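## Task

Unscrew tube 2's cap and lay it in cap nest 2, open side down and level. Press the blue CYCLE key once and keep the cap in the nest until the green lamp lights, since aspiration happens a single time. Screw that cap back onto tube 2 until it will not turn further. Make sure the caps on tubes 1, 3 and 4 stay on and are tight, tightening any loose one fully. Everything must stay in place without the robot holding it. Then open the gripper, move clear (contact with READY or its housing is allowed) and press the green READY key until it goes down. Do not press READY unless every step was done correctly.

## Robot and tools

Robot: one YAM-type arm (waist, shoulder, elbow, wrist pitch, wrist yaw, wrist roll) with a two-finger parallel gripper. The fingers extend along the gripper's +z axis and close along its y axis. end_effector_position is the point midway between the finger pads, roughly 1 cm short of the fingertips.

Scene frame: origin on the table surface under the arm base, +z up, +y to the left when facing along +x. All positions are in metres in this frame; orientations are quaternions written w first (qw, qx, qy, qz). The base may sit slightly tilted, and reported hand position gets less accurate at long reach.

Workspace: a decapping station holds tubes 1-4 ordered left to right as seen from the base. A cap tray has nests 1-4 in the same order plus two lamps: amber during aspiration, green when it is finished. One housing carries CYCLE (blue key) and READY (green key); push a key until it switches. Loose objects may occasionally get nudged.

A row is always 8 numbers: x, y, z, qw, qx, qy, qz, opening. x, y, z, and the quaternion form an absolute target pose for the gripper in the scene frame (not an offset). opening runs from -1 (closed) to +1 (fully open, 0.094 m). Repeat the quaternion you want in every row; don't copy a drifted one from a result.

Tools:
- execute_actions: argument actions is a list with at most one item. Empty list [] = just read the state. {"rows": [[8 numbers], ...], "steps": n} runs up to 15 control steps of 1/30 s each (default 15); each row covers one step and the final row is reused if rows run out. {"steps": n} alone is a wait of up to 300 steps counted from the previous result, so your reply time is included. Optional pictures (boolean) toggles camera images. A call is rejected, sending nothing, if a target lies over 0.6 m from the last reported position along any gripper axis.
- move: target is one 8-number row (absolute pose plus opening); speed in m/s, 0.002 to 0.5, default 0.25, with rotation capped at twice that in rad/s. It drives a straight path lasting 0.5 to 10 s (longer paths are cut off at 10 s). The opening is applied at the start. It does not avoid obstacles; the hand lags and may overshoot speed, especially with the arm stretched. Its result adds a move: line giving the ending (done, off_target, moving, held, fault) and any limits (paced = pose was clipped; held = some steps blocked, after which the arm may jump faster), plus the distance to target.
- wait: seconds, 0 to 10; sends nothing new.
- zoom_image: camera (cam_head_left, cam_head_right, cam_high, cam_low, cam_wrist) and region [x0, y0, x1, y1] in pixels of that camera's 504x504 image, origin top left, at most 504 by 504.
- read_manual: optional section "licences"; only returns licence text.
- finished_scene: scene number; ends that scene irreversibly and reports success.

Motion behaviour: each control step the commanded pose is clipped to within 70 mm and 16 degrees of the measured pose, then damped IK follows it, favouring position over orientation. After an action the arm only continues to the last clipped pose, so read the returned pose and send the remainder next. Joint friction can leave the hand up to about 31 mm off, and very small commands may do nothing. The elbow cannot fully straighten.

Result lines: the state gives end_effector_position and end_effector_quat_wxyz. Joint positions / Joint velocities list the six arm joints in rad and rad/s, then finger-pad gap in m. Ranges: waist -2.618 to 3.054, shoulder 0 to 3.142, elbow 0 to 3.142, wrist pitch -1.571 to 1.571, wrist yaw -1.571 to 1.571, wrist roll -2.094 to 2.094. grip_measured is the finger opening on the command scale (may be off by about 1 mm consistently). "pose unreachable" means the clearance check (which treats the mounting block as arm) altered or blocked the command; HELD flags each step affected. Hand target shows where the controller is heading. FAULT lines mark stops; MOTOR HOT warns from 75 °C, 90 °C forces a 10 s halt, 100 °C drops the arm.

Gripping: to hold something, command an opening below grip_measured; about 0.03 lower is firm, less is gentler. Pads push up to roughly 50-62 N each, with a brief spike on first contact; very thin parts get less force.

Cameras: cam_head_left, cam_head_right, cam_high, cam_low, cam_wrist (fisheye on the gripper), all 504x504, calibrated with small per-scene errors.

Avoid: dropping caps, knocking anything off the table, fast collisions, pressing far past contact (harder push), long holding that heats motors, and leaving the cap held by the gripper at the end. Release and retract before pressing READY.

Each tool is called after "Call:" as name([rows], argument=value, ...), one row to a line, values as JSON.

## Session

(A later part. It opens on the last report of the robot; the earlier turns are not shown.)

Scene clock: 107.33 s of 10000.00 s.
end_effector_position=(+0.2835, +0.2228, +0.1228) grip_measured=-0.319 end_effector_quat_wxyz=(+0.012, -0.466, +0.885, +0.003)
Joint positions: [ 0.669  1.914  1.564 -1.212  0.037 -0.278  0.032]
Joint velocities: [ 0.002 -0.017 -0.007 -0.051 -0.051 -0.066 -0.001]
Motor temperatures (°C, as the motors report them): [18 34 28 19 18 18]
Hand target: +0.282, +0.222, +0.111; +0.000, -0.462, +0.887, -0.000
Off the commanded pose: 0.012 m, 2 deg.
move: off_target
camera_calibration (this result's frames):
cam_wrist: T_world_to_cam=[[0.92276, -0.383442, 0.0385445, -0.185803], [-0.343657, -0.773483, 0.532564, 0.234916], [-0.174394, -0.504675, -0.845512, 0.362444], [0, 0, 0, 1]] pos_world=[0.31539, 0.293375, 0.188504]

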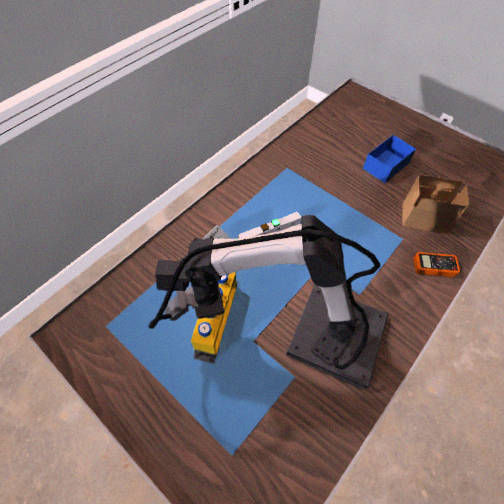

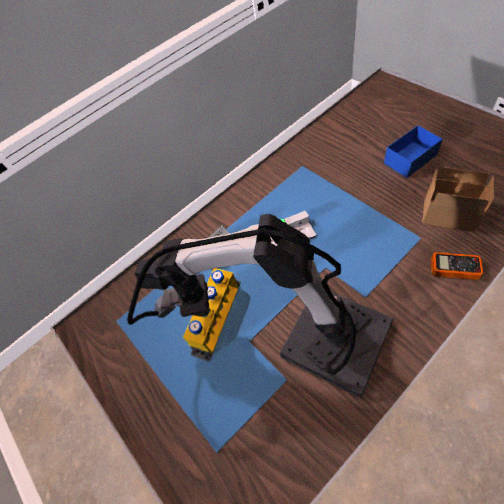

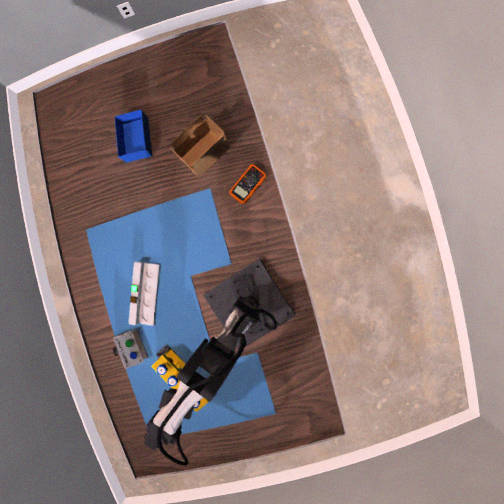

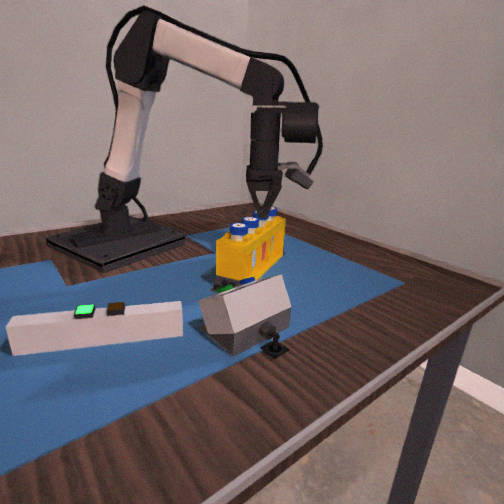

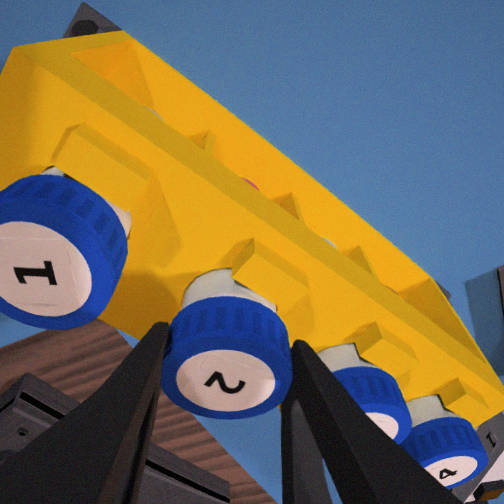

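Call:
move(target=[0.2800,0.2190,0.108,0,-0.4617,0.887,0,-0.12], speed=0.02)

Call:
move(target=[0.2800,0.2190,0.110,0,-0.9063,0.4226,0,-0.12], speed=0.5)

Scene clock: 109.43 s of 10000.00 s.
end_effector_position=(+0.2790, +0.2194, +0.1148) grip_measured=-0.122 end_effector_quat_wxyz=(+0.003, -0.467, +0.884, +0.001)
Joint positions: [ 0.669  1.914  1.533 -1.199  0.037 -0.278  0.041]
Joint velocities: [-0.002  0.017 -0.017  0.051  0.022 -0.007  0.001]
Motor temperatures (°C, as the motors report them): [18 34 28 19 18 18]
Hand target: +0.280, +0.219, +0.108; -0.000, -0.462, +0.887, -0.000
Off the commanded pose: 0.007 m, 1 deg.
move: done
camera_calibration (this result's frames):
cam_wrist: T_world_to_cam=[[0.923538, -0.382343, 0.0298388, -0.182121], [-0.335162, -0.766857, 0.547354, 0.229456], [-0.186395, -0.515503, -0.836369, 0.35783], [0, 0, 0, 1]] pos_world=[0.311798, 0.29079, 0.179118]

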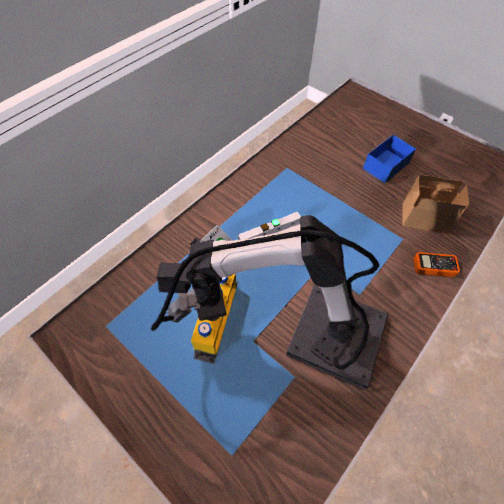

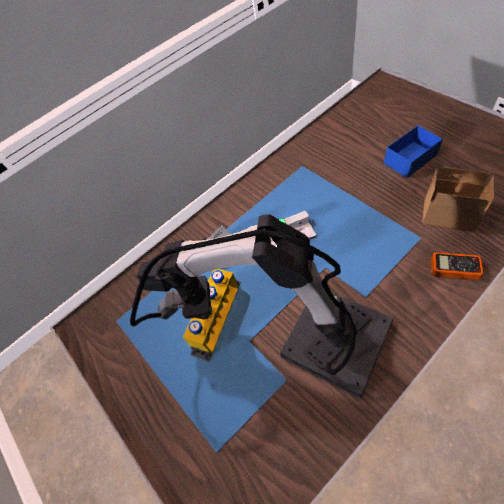

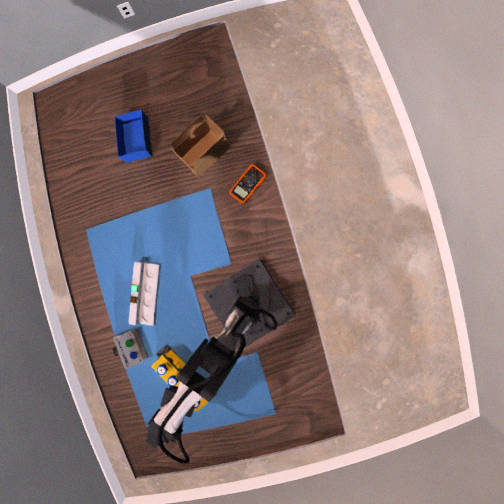

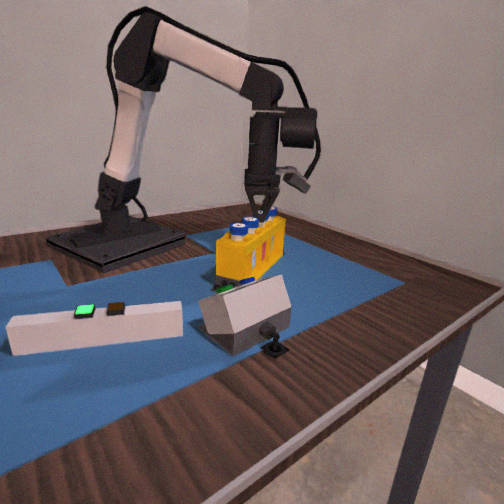

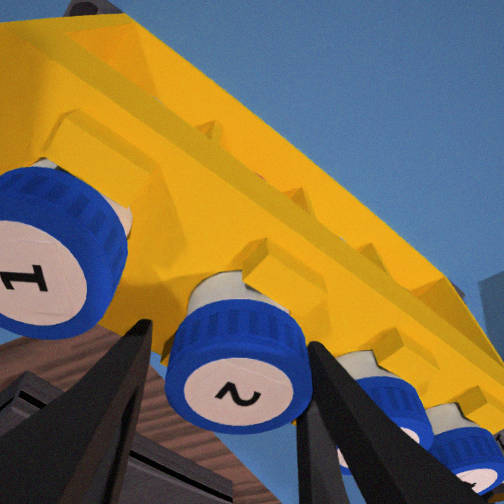

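Scene clock: 111.47 s of 10000.00 s.
end_effector_position=(+0.2790, +0.2194, +0.1148) grip_measured=-0.122 end_effector_quat_wxyz=(-0.003, +0.904, -0.427, +0.001)
Joint positions: [ 0.669  1.914  1.533 -1.199  0.037 -1.566  0.041]
Joint velocities: [ 0.007  0.007  0.002  0.007 -0.037  0.022 -0.   ]
Motor temperatures (°C, as the motors report them): [18 34 28 19 18 18]
Hand target: +0.280, +0.219, +0.110; +0.000, +0.906, -0.423, -0.000
Off the commanded pose: 0.005 m, 1 deg.
move: done
camera_calibration (this result's frames):
cam_wrist: T_world_to_cam=[[0.624771, 0.780126, 0.0326263, -0.354108], [0.639049, -0.534903, 0.552716, -0.0938663], [0.44864, -0.324471, -0.832731, 0.138318], [0, 0, 0, 1]] pos_world=[0.219167, 0.27092, 0.178616]

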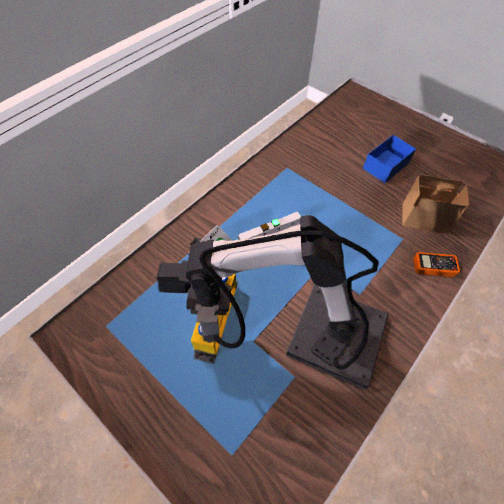

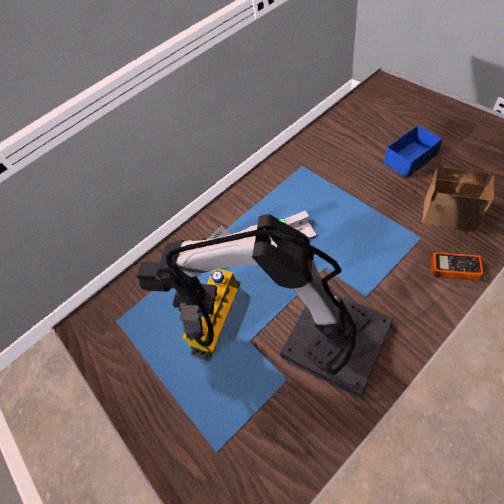

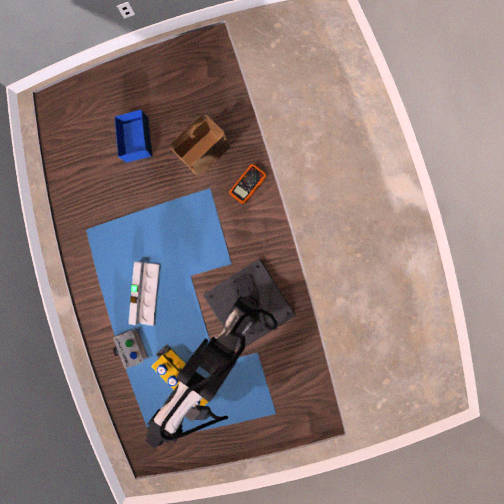

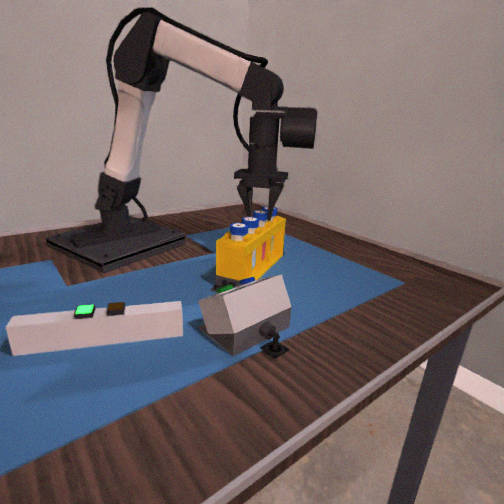

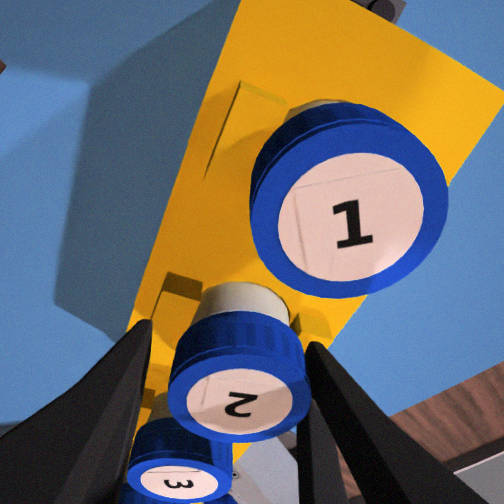

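Nudge toward centre, then grip.

Call:
move(target=[0.2855,0.2200,0.112,0,-0.9063,0.4226,0,-0.12], speed=0.015)

Scene clock: 112.60 s of 10000.00 s.
end_effector_position=(+0.2801, +0.2204, +0.1120) grip_measured=-0.122 end_effector_quat_wxyz=(+0.000, +0.906, -0.423, -0.000)
Joint positions: [ 0.669  1.927  1.539 -1.199  0.037 -1.575  0.041]
Joint velocities: [-0.002  0.022 -0.007 -0.007 -0.007  0.022 -0.001]
Motor temperatures (°C, as the motors report them): [18 34 28 19 18 18]
Hand target: +0.285, +0.220, +0.112; -0.000, +0.906, -0.423, +0.000
Off the commanded pose: 0.005 m, 0 deg.
move: done
camera_calibration (this result's frames):
cam_wrist: T_world_to_cam=[[0.617258, 0.786322, 0.0262796, -0.354083], [0.646982, -0.526317, 0.55173, -0.0964773], [0.447668, -0.323557, -0.833609, 0.136018], [0, 0, 0, 1]] pos_world=[0.220089, 0.271655, 0.17592]

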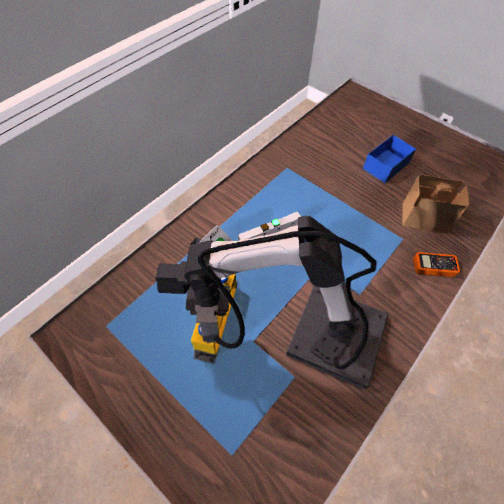

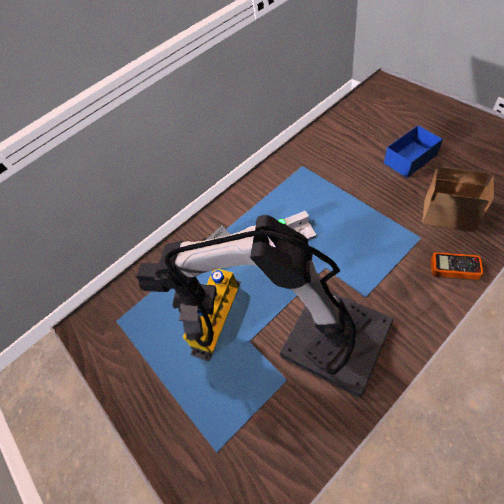

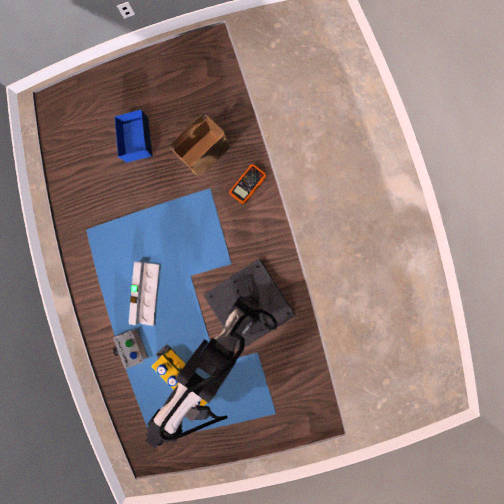

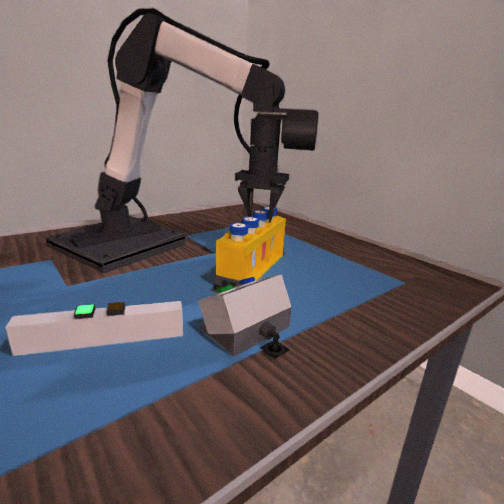

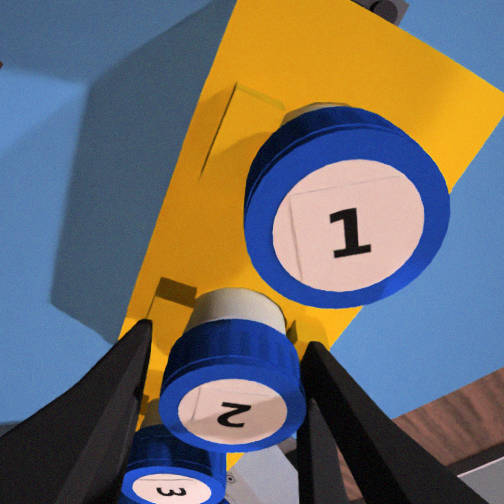

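Too low; raise a bit.

Call:
move(target=[0.2855,0.2190,0.119,0,-0.9063,0.4226,0,-0.12], speed=0.015)

Scene clock: 113.93 s of 10000.00 s.
end_effector_position=(+0.2830, +0.2206, +0.1175) grip_measured=-0.122 end_effector_quat_wxyz=(-0.003, +0.906, -0.424, +0.001)
Joint positions: [ 0.665  1.927  1.562 -1.215  0.037 -1.577  0.041]
Joint velocities: [ 0.002  0.017 -0.007 -0.066  0.051  0.007  0.001]
Motor temperatures (°C, as the motors report them): [18 34 28 19 18 18]
Hand target: +0.286, +0.219, +0.119; -0.000, +0.906, -0.423, +0.000
Off the commanded pose: 0.003 m, 0 deg.
move: done
camera_calibration (this result's frames):
cam_wrist: T_world_to_cam=[[0.619402, 0.784386, 0.0328441, -0.357095], [0.642607, -0.530589, 0.55275, -0.0992222], [0.450996, -0.321269, -0.8327, 0.137797], [0, 0, 0, 1]] pos_world=[0.2228, 0.271724, 0.181317]

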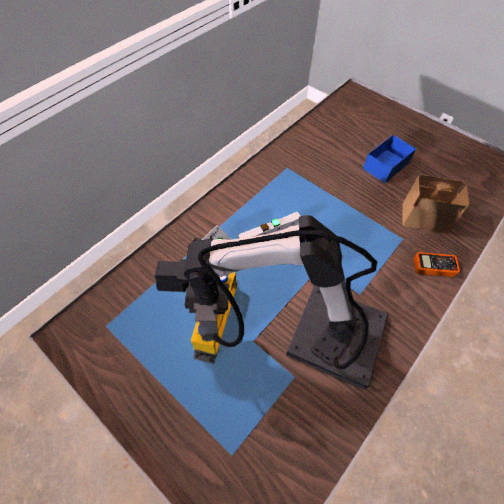

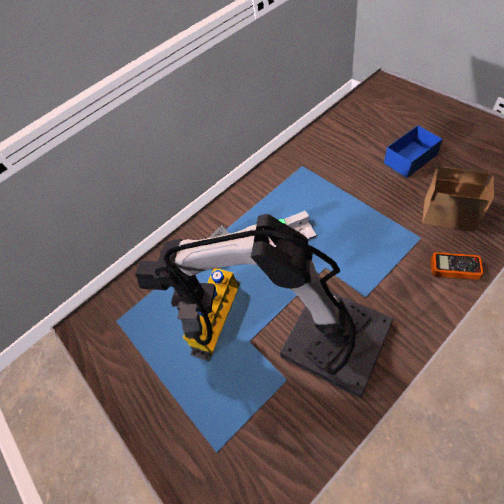

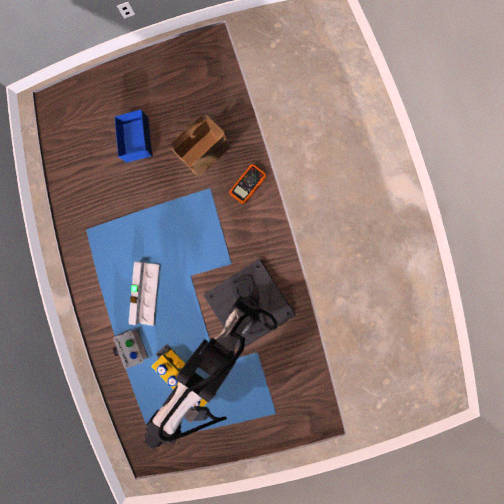

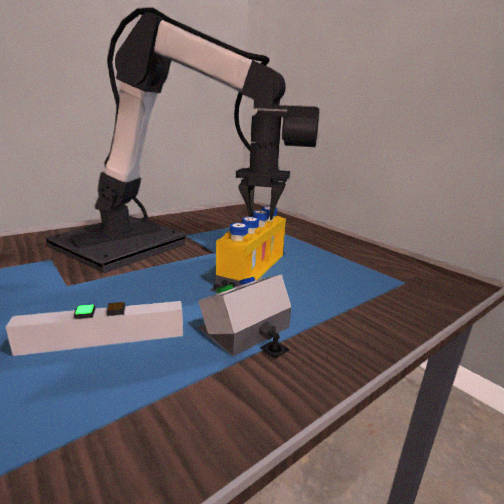

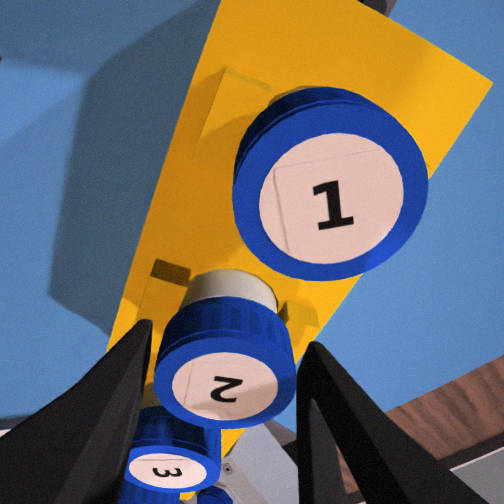

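Call:
execute_actions([
  {"rows":[[0.282,0.2201,0.1175,0,-0.9063,0.4226,0,-0.36]],"steps":12},
], pictures=false)

Call:
execute_actions([
  {"rows":[[0.282,0.2201,0.105,0,-0.9659,0.2588,0,-0.36]],"steps":15},
], pictures=false)

Call:
execute_actions([
  {"rows":[[0.282,0.2201,0.103,0,-0.866,0.5,0,-0.36]],"steps":15},
], pictures=false)

Call:
execute_actions([
  {"rows":[[0.282,0.2201,0.103,0,-0.6756,0.7373,0,-0.36]],"steps":15},
], pictures=false)

Call:
execute_actions([
  {"rows":[[0.282,0.2201,0.103,0,-0.4226,0.9063,0,-0.36]],"steps":15},
], pictures=false)

Call:
execute_actions([
  {"rows":[[0.282,0.2201,0.103,0,-0.1305,0.9914,0,-0.36]],"steps":15},
], pictures=false)

Call:
execute_actions([
  {"rows":[[0.282,0.2201,0.103,0,0.1736,0.9848,0,-0.36]],"steps":15},
], pictures=false)

Call:
execute_actions([
  {"rows":[[0.282,0.2201,0.103,0,0.4226,0.9063,0,-0.36]],"steps":15},
], pictures=false)

Call:
execute_actions([
  {"rows":[[0.282,0.2201,0.103,0,0.6088,0.7934,0,-0.36]],"steps":15},
], pictures=false)

Scene clock: 117.60 s of 10000.00 s.
end_effector_position=(+0.2825, +0.2202, +0.1175) grip_measured=-0.314 end_effector_quat_wxyz=(-0.002, +0.906, -0.424, +0.001)
Joint positions: [ 0.665  1.927  1.562 -1.217  0.037 -1.577  0.032]
Joint velocities: [ 0.007  0.017  0.002 -0.022 -0.081  0.037 -0.001]
Motor temperatures (°C, as the motors report them): [18 34 28 19 18 18]
Hand target: +0.282, +0.220, +0.118; +0.000, +0.906, -0.423, -0.000
Off the commanded pose: 0.001 m, 0 deg.
Steps of this call (steps 1 to 98: nothing new was sent; steps 99 to 110: all 12 steps of this action). Readings (end_effector_position):
99: (+0.2827, +0.2203, +0.1175)
100: (+0.2825, +0.2202, +0.1175)
102: (+0.2825, +0.2202, +0.1175)
106: (+0.2825, +0.2202, +0.1175)
110: the state above

Scene clock: 118.10 s of 10000.00 s.
end_effector_position=(+0.2824, +0.2202, +0.1166) grip_measured=-0.314 end_effector_quat_wxyz=(-0.001, +0.962, -0.273, +0.001)
Joint positions: [ 0.665  1.927  1.558 -1.214  0.037 -1.9    0.032]
Joint velocities: [-0.007 -0.012  0.002 -0.007 -0.037 -0.139 -0.   ]
Motor temperatures (°C, as the motors report them): [18 34 28 19 18 18]
Hand target: +0.282, +0.220, +0.105; +0.001, +0.966, -0.259, -0.000
Off the commanded pose: 0.012 m, 2 deg.
Steps of this call (steps 1 to 15: all 15 steps of this action). Readings (end_effector_position):
1: (+0.2825, +0.2201, +0.1169)
2: (+0.2824, +0.2200, +0.1166)
4: (+0.2824, +0.2200, +0.1166)
8: (+0.2824, +0.2202, +0.1166)
15: the state above

Scene clock: 118.60 s of 10000.00 s.
end_effector_position=(+0.2823, +0.2201, +0.1162) grip_measured=-0.314 end_effector_quat_wxyz=(-0.001, +0.878, -0.479, +0.000)
Joint positions: [ 0.665  1.927  1.557 -1.213  0.037 -1.452  0.032]
Joint velocities: [-0.002 -0.012 -0.002 -0.007  0.022  0.183 -0.   ]
Motor temperatures (°C, as the motors report them): [18 34 28 19 18 18]
Hand target: +0.281, +0.220, +0.103; +0.001, +0.866, -0.499, -0.001
Off the commanded pose: 0.013 m, 3 deg.
Steps of this call (steps 1 to 15: all 15 steps of this action). Readings (end_effector_position):
1: (+0.2824, +0.2202, +0.1166)
2: (+0.2823, +0.2203, +0.1166)
4: (+0.2823, +0.2203, +0.1166)
8: (+0.2823, +0.2203, +0.1166)
15: the state above

Scene clock: 119.10 s of 10000.00 s.
end_effector_position=(+0.2823, +0.2201, +0.1162) grip_measured=-0.314 end_effector_quat_wxyz=(-0.002, +0.707, -0.707, +0.000)
Joint positions: [ 0.665  1.927  1.557 -1.213  0.037 -0.882  0.032]
Joint velocities: [-0.002 -0.012  0.002 -0.066  0.037  0.491 -0.001]
Motor temperatures (°C, as the motors report them): [18 34 28 19 18 18]
Hand target: +0.282, +0.220, +0.103; +0.002, +0.677, -0.736, -0.001
Off the commanded pose: 0.013 m, 5 deg.
Steps of this call (steps 1 to 15: all 15 steps of this action). Readings (end_effector_position):
1: (+0.2823, +0.2201, +0.1162)
2: (+0.2823, +0.2201, +0.1162)
4: (+0.2823, +0.2201, +0.1162)
8: (+0.2823, +0.2201, +0.1162)
15: the state above

Scene clock: 119.60 s of 10000.00 s.
end_effector_position=(+0.2820, +0.2198, +0.1160) grip_measured=-0.314 end_effector_quat_wxyz=(+0.001, -0.471, +0.882, +0.000)
Joint positions: [ 0.665  1.927  1.556 -1.213  0.037 -0.291  0.032]
Joint velocities: [ 0.017 -0.012 -0.007 -0.037  0.051  0.564  0.   ]
Motor temperatures (°C, as the motors report them): [18 34 28 19 18 18]
Hand target: +0.282, +0.220, +0.103; -0.002, -0.425, +0.905, +0.001
Off the commanded pose: 0.013 m, 6 deg.
Steps of this call (steps 1 to 15: all 15 steps of this action). Readings (end_effector_position):
1: (+0.2823, +0.2201, +0.1162)
2: (+0.2823, +0.2201, +0.1162)
4: (+0.2823, +0.2201, +0.1162)
8: (+0.2823, +0.2201, +0.1162)
15: the state above

Scene clock: 120.10 s of 10000.00 s.
end_effector_position=(+0.2818, +0.2200, +0.1157) grip_measured=-0.315 end_effector_quat_wxyz=(+0.000, -0.185, +0.983, +0.001)
Joint positions: [ 0.665  1.927  1.554 -1.212  0.036  0.316  0.032]
Joint velocities: [ 0.002 -0.017 -0.002 -0.037  0.007  0.623 -0.001]
Motor temperatures (°C, as the motors report them): [18 34 28 19 18 18]
Hand target: +0.282, +0.220, +0.103; -0.003, -0.134, +0.991, +0.000
Off the commanded pose: 0.013 m, 6 deg.
Steps of this call (steps 1 to 15: all 15 steps of this action). Readings (end_effector_position):
1: (+0.2820, +0.2198, +0.1160)
2: (+0.2819, +0.2199, +0.1160)
4: (+0.2819, +0.2199, +0.1160)
8: (+0.2818, +0.2200, +0.1160)
15: the state above

Scene clock: 120.60 s of 10000.00 s.
end_effector_position=(+0.2819, +0.2201, +0.1157) grip_measured=-0.315 end_effector_quat_wxyz=(+0.000, +0.118, +0.993, +0.001)
Joint positions: [ 0.665  1.927  1.554 -1.211  0.036  0.926  0.032]
Joint velocities: [ 0.012  0.002 -0.012 -0.037 -0.066  0.608 -0.001]
Motor temperatures (°C, as the motors report them): [18 34 28 19 18 18]
Hand target: +0.282, +0.220, +0.103; -0.002, +0.171, +0.985, -0.001
Off the commanded pose: 0.013 m, 6 deg.
Steps of this call (steps 1 to 15: all 15 steps of this action). Readings (end_effector_position):
1: (+0.2818, +0.2200, +0.1157)
2: (+0.2818, +0.2200, +0.1157)
4: (+0.2818, +0.2200, +0.1157)
8: (+0.2818, +0.2201, +0.1157)
15: the state above

Scene clock: 121.10 s of 10000.00 s.
end_effector_position=(+0.2818, +0.2202, +0.1153) grip_measured=-0.315 end_effector_quat_wxyz=(-0.000, +0.385, +0.923, +0.002)
Joint positions: [ 0.665  1.927  1.553 -1.21   0.035  1.48   0.032]
Joint velocities: [0.022 0.002 0.007 0.066 0.007 0.3   0.001]
Motor temperatures (°C, as the motors report them): [18 34 28 19 18 18]
Hand target: +0.281, +0.220, +0.103; -0.002, +0.421, +0.907, -0.001
Off the commanded pose: 0.012 m, 5 deg.
Steps of this call (steps 1 to 15: all 15 steps of this action). Readings (end_effector_position):
1: (+0.2819, +0.2202, +0.1157)
2: (+0.2819, +0.2202, +0.1157)
4: (+0.2819, +0.2202, +0.1157)
8: (+0.2817, +0.2202, +0.1153)
15: the state above

Scene clock: 121.60 s of 10000.00 s.
end_effector_position=(+0.2818, +0.2204, +0.1149) grip_measured=-0.315 end_effector_quat_wxyz=(-0.001, +0.586, +0.810, +0.002)
Joint positions: [ 0.665  1.927  1.551 -1.207  0.035  1.941  0.032]
Joint velocities: [ 0.012 -0.007 -0.012 -0.007 -0.051  0.212  0.001]
Motor temperatures (°C, as the motors report them): [18 34 28 19 18 18]
Hand target: +0.282, +0.220, +0.103; -0.001, +0.608, +0.794, -0.001
Off the commanded pose: 0.012 m, 3 deg.
Steps of this call (steps 1 to 15: all 15 steps of this action). Readings (end_effector_position):
1: (+0.2818, +0.2202, +0.1153)
2: (+0.2817, +0.2203, +0.1153)
4: (+0.2818, +0.2203, +0.1153)
8: (+0.2819, +0.2204, +0.1153)
15: the state above

Call:
execute_actions([
  {"rows":[[0.282,0.2201,0.113,0,0.6,0.8,0,-0.36],[0.282,0.2201,0.113,0,0.6,0.8,0,-0.36],[0.282,0.2201,0.113,0,0.6,0.8,0,-0.36],[0.282,0.2201,0.113,0,0.6,0.8,0,-0.14]],"steps":12},
], pictures=false)

Call:
move(target=[0.282,0.2201,0.113,0,-0.4226,0.9063,0,-0.14], speed=0.5)

Call:
execute_actions([
  {"rows":[[0.282,0.2201,0.113,0,-0.4226,0.9063,0,-0.36]],"steps":12},
], pictures=false)

Call:
execute_actions([
  {"rows":[[0.282,0.2201,0.105,0,-0.2164,0.9763,0,-0.36]],"steps":15},
], pictures=false)

Call:
execute_actions([
  {"rows":[[0.282,0.2201,0.105,0,0,1,0,-0.36]],"steps":15},
], pictures=false)

Call:
execute_actions([
  {"rows":[[0.282,0.2201,0.105,0,0.1736,0.9848,0,-0.36]],"steps":15},
], pictures=false)

Scene clock: 124.70 s of 10000.00 s.
end_effector_position=(+0.2818, +0.2203, +0.1147) grip_measured=-0.142 end_effector_quat_wxyz=(-0.001, +0.600, +0.800, +0.001)
Joint positions: [ 0.665  1.928  1.551 -1.208  0.035  1.975  0.04 ]
Joint velocities: [-0.002 -0.002  0.007 -0.007 -0.007 -0.051 -0.001]
Motor temperatures (°C, as the motors report them): [18 34 28 19 18 18]
Hand target: +0.282, +0.220, +0.113; -0.000, +0.600, +0.800, -0.000
Off the commanded pose: 0.002 m, 0 deg.
Steps of this call (steps 1 to 81: nothing new was sent; steps 82 to 93: all 12 steps of this action). Readings (end_effector_position):
82: (+0.2818, +0.2203, +0.1149)
83: (+0.2818, +0.2203, +0.1149)
85: (+0.2818, +0.2203, +0.1149)
89: (+0.2818, +0.2203, +0.1147)
93: the state above

Scene clock: 127.83 s of 10000.00 s.
end_effector_position=(+0.2818, +0.2202, +0.1147) grip_measured=-0.142 end_effector_quat_wxyz=(+0.001, -0.417, +0.909, +0.001)
Joint positions: [ 0.665  1.928  1.551 -1.208  0.036 -0.17   0.04 ]
Joint velocities: [-0.002 -0.002  0.002 -0.037  0.037 -0.022 -0.   ]
Motor temperatures (°C, as the motors report them): [18 34 28 19 18 18]
Hand target: +0.282, +0.220, +0.113; -0.000, -0.422, +0.906, -0.000
Off the commanded pose: 0.002 m, 1 deg.
move: done
camera_calibration (this result's frames):
cam_wrist: T_world_to_cam=[[0.875334, -0.482821, 0.0259797, -0.148256], [-0.415931, -0.724489, 0.549652, 0.244277], [-0.246561, -0.491935, -0.83499, 0.370273], [0, 0, 0, 1]] pos_world=[0.322671, 0.287546, 0.178759]

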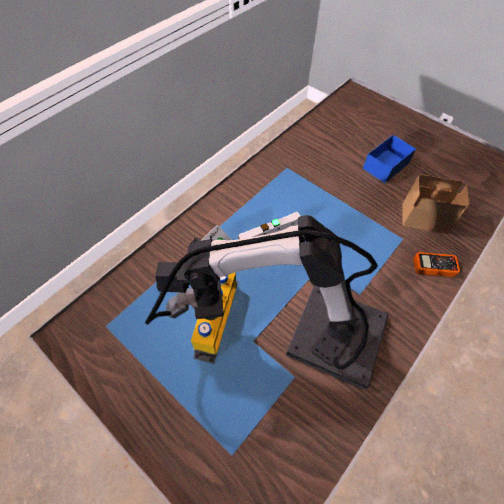

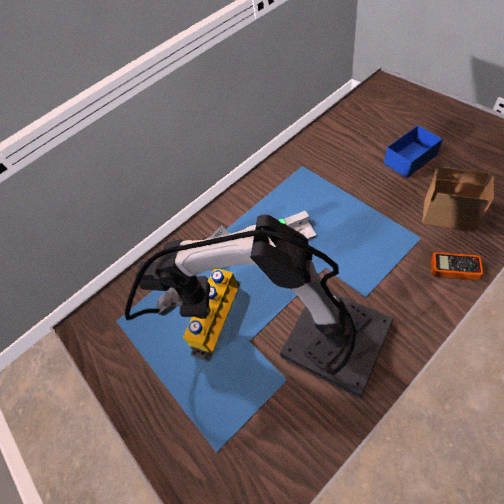

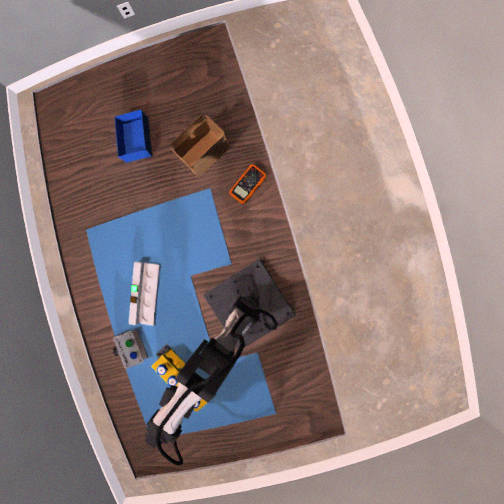

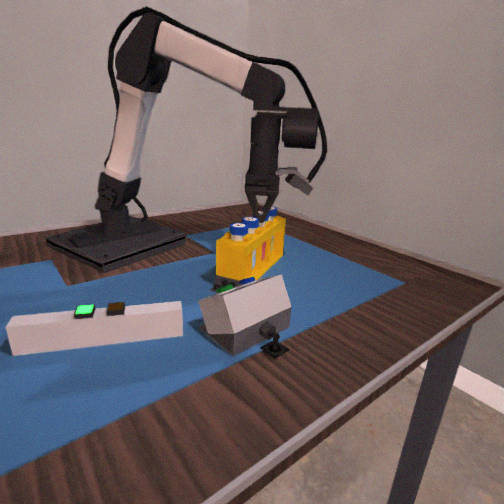

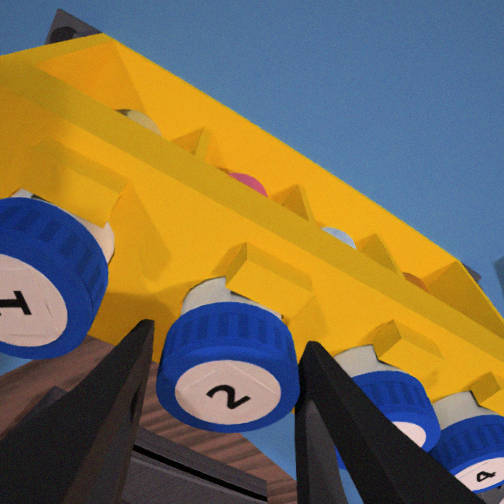

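Scene clock: 128.23 s of 10000.00 s.
end_effector_position=(+0.2819, +0.2202, +0.1147) grip_measured=-0.312 end_effector_quat_wxyz=(+0.001, -0.418, +0.909, +0.001)
Joint positions: [ 0.665  1.928  1.551 -1.208  0.036 -0.173  0.032]
Joint velocities: [-0.022  0.022 -0.007 -0.081  0.066  0.022  0.001]
Motor temperatures (°C, as the motors report them): [18 34 28 19 18 18]
Hand target: +0.282, +0.220, +0.113; -0.000, -0.423, +0.906, +0.000
Off the commanded pose: 0.002 m, 1 deg.
Steps of this call (steps 1 to 12: all 12 steps of this action). Readings (end_effector_position):
1: (+0.2818, +0.2202, +0.1147)
2: (+0.2819, +0.2202, +0.1147)
4: (+0.2819, +0.2202, +0.1147)
8: (+0.2819, +0.2202, +0.1147)
12: the state above

Scene clock: 128.73 s of 10000.00 s.
end_effector_position=(+0.2819, +0.2203, +0.1141) grip_measured=-0.312 end_effector_quat_wxyz=(+0.001, -0.234, +0.972, +0.001)
Joint positions: [ 0.665  1.928  1.549 -1.205  0.036  0.218  0.032]
Joint velocities: [ 0.012 -0.007 -0.007  0.022  0.007  0.154 -0.001]
Motor temperatures (°C, as the motors report them): [18 34 28 19 18 18]
Hand target: +0.282, +0.220, +0.105; -0.000, -0.217, +0.976, -0.000
Off the commanded pose: 0.009 m, 2 deg.
Steps of this call (steps 1 to 15: all 15 steps of this action). Readings (end_effector_position):
1: (+0.2819, +0.2202, +0.1143)
2: (+0.2818, +0.2202, +0.1141)
4: (+0.2818, +0.2202, +0.1141)
8: (+0.2818, +0.2202, +0.1141)
15: the state above

Scene clock: 129.23 s of 10000.00 s.
end_effector_position=(+0.2818, +0.2203, +0.1137) grip_measured=-0.312 end_effector_quat_wxyz=(+0.000, -0.021, +1.000, +0.002)
Joint positions: [ 0.665  1.928  1.548 -1.203  0.035  0.648  0.032]
Joint velocities: [-0.007 -0.017 -0.007 -0.007  0.022  0.198 -0.001]
Motor temperatures (°C, as the motors report them): [18 34 28 19 18 18]
Hand target: +0.282, +0.220, +0.105; -0.001, -0.000, +1.000, -0.000
Off the commanded pose: 0.009 m, 2 deg.
Steps of this call (steps 1 to 15: all 15 steps of this action). Readings (end_effector_position):
1: (+0.2819, +0.2203, +0.1141)
2: (+0.2819, +0.2203, +0.1141)
4: (+0.2819, +0.2203, +0.1141)
8: (+0.2818, +0.2203, +0.1137)
15: the state above

Scene clock: 129.73 s of 10000.00 s.
end_effector_position=(+0.2818, +0.2203, +0.1134) grip_measured=-0.312 end_effector_quat_wxyz=(+0.000, +0.156, +0.988, +0.002)
Joint positions: [ 0.665  1.928  1.546 -1.202  0.035  1.003  0.032]
Joint velocities: [ 0.002 -0.017  0.002 -0.022 -0.037  0.139 -0.   ]
Motor temperatures (°C, as the motors report them): [18 34 28 19 18 18]
Hand target: +0.282, +0.220, +0.105; -0.000, +0.173, +0.985, -0.000
Off the commanded pose: 0.008 m, 2 deg.
Steps of this call (steps 1 to 15: all 15 steps of this action). Readings (end_effector_position):
1: (+0.2818, +0.2203, +0.1137)
2: (+0.2818, +0.2204, +0.1137)
4: (+0.2818, +0.2204, +0.1137)
8: (+0.2819, +0.2204, +0.1137)
15: the state above

Call:
execute_actions([
  {"rows":[[0.282,0.2201,0.105,0,0.342,0.9397,0,-0.36]],"steps":15},
], pictures=false)

Scene clock: 130.63 s of 10000.00 s.
end_effector_position=(+0.2818, +0.2204, +0.1134) grip_measured=-0.312 end_effector_quat_wxyz=(-0.000, +0.326, +0.945, +0.002)
Joint positions: [ 0.665  1.928  1.546 -1.202  0.035  1.354  0.032]
Joint velocities: [-0.007 -0.027  0.007  0.037 -0.022  0.11   0.   ]
Motor temperatures (°C, as the motors report them): [18 34 28 19 18 18]
Hand target: +0.282, +0.220, +0.105; -0.000, +0.342, +0.940, -0.000
Off the commanded pose: 0.008 m, 2 deg.
Steps of this call (steps 1 to 12: nothing new was sent; steps 13 to 27: all 15 steps of this action). Readings (end_effector_position):
13: (+0.2819, +0.2204, +0.1134)
14: (+0.2818, +0.2204, +0.1134)
16: (+0.2818, +0.2204, +0.1134)
20: (+0.2818, +0.2204, +0.1134)
27: the state above

Call:
execute_actions([
  {"rows":[[0.282,0.2201,0.105,0,0.5,0.866,0,-0.36]],"steps":15},
], pictures=false)

Scene clock: 131.53 s of 10000.00 s.
end_effector_position=(+0.2820, +0.2204, +0.1134) grip_measured=-0.312 end_effector_quat_wxyz=(-0.000, +0.444, +0.896, +0.002)
Joint positions: [ 0.665  1.928  1.546 -1.201  0.036  1.609  0.032]
Joint velocities: [-0.012  0.012 -0.007 -0.022 -0.081  0.022 -0.   ]
Motor temperatures (°C, as the motors report them): [18 34 28 19 18 18]
Hand target: +0.282, +0.220, +0.105; -0.002, +0.498, +0.867, -0.001
Off the commanded pose: 0.008 m, 7 deg.
Steps of this call (steps 1 to 12: nothing new was sent; steps 13 to 27: all 15 steps of this action). Readings (end_effector_position):
13: (+0.2818, +0.2204, +0.1134)
14: (+0.2818, +0.2204, +0.1134)
16: (+0.2820, +0.2204, +0.1134)
20: (+0.2820, +0.2204, +0.1134)
27: the state above

Stopped at 7° residual. Confirm once slightly harder.

Call:
execute_actions([
  {"rows":[[0.282,0.2201,0.105,0,0.53,0.848,0,-0.36]],"steps":12},
], pictures=false)

Scene clock: 132.83 s of 10000.00 s.
end_effector_position=(+0.2820, +0.2205, +0.1134) grip_measured=-0.312 end_effector_quat_wxyz=(+0.001, +0.467, +0.884, +0.002)
Joint positions: [ 0.666  1.928  1.546 -1.201  0.037  1.662  0.032]
Joint velocities: [ 0.007  0.002 -0.017  0.007  0.022 -0.007  0.   ]
Motor temperatures (°C, as the motors report them): [18 34 28 19 18 18]
Hand target: +0.282, +0.220, +0.105; -0.002, +0.527, +0.850, -0.001
Off the commanded pose: 0.008 m, 8 deg.
Steps of this call (steps 1 to 27: nothing new was sent; steps 28 to 39: all 12 steps of this action). Readings (end_effector_position):
28: (+0.2820, +0.2204, +0.1134)
29: (+0.2820, +0.2204, +0.1134)
31: (+0.2820, +0.2205, +0.1134)
35: (+0.2819, +0.2207, +0.1134)
39: the state above


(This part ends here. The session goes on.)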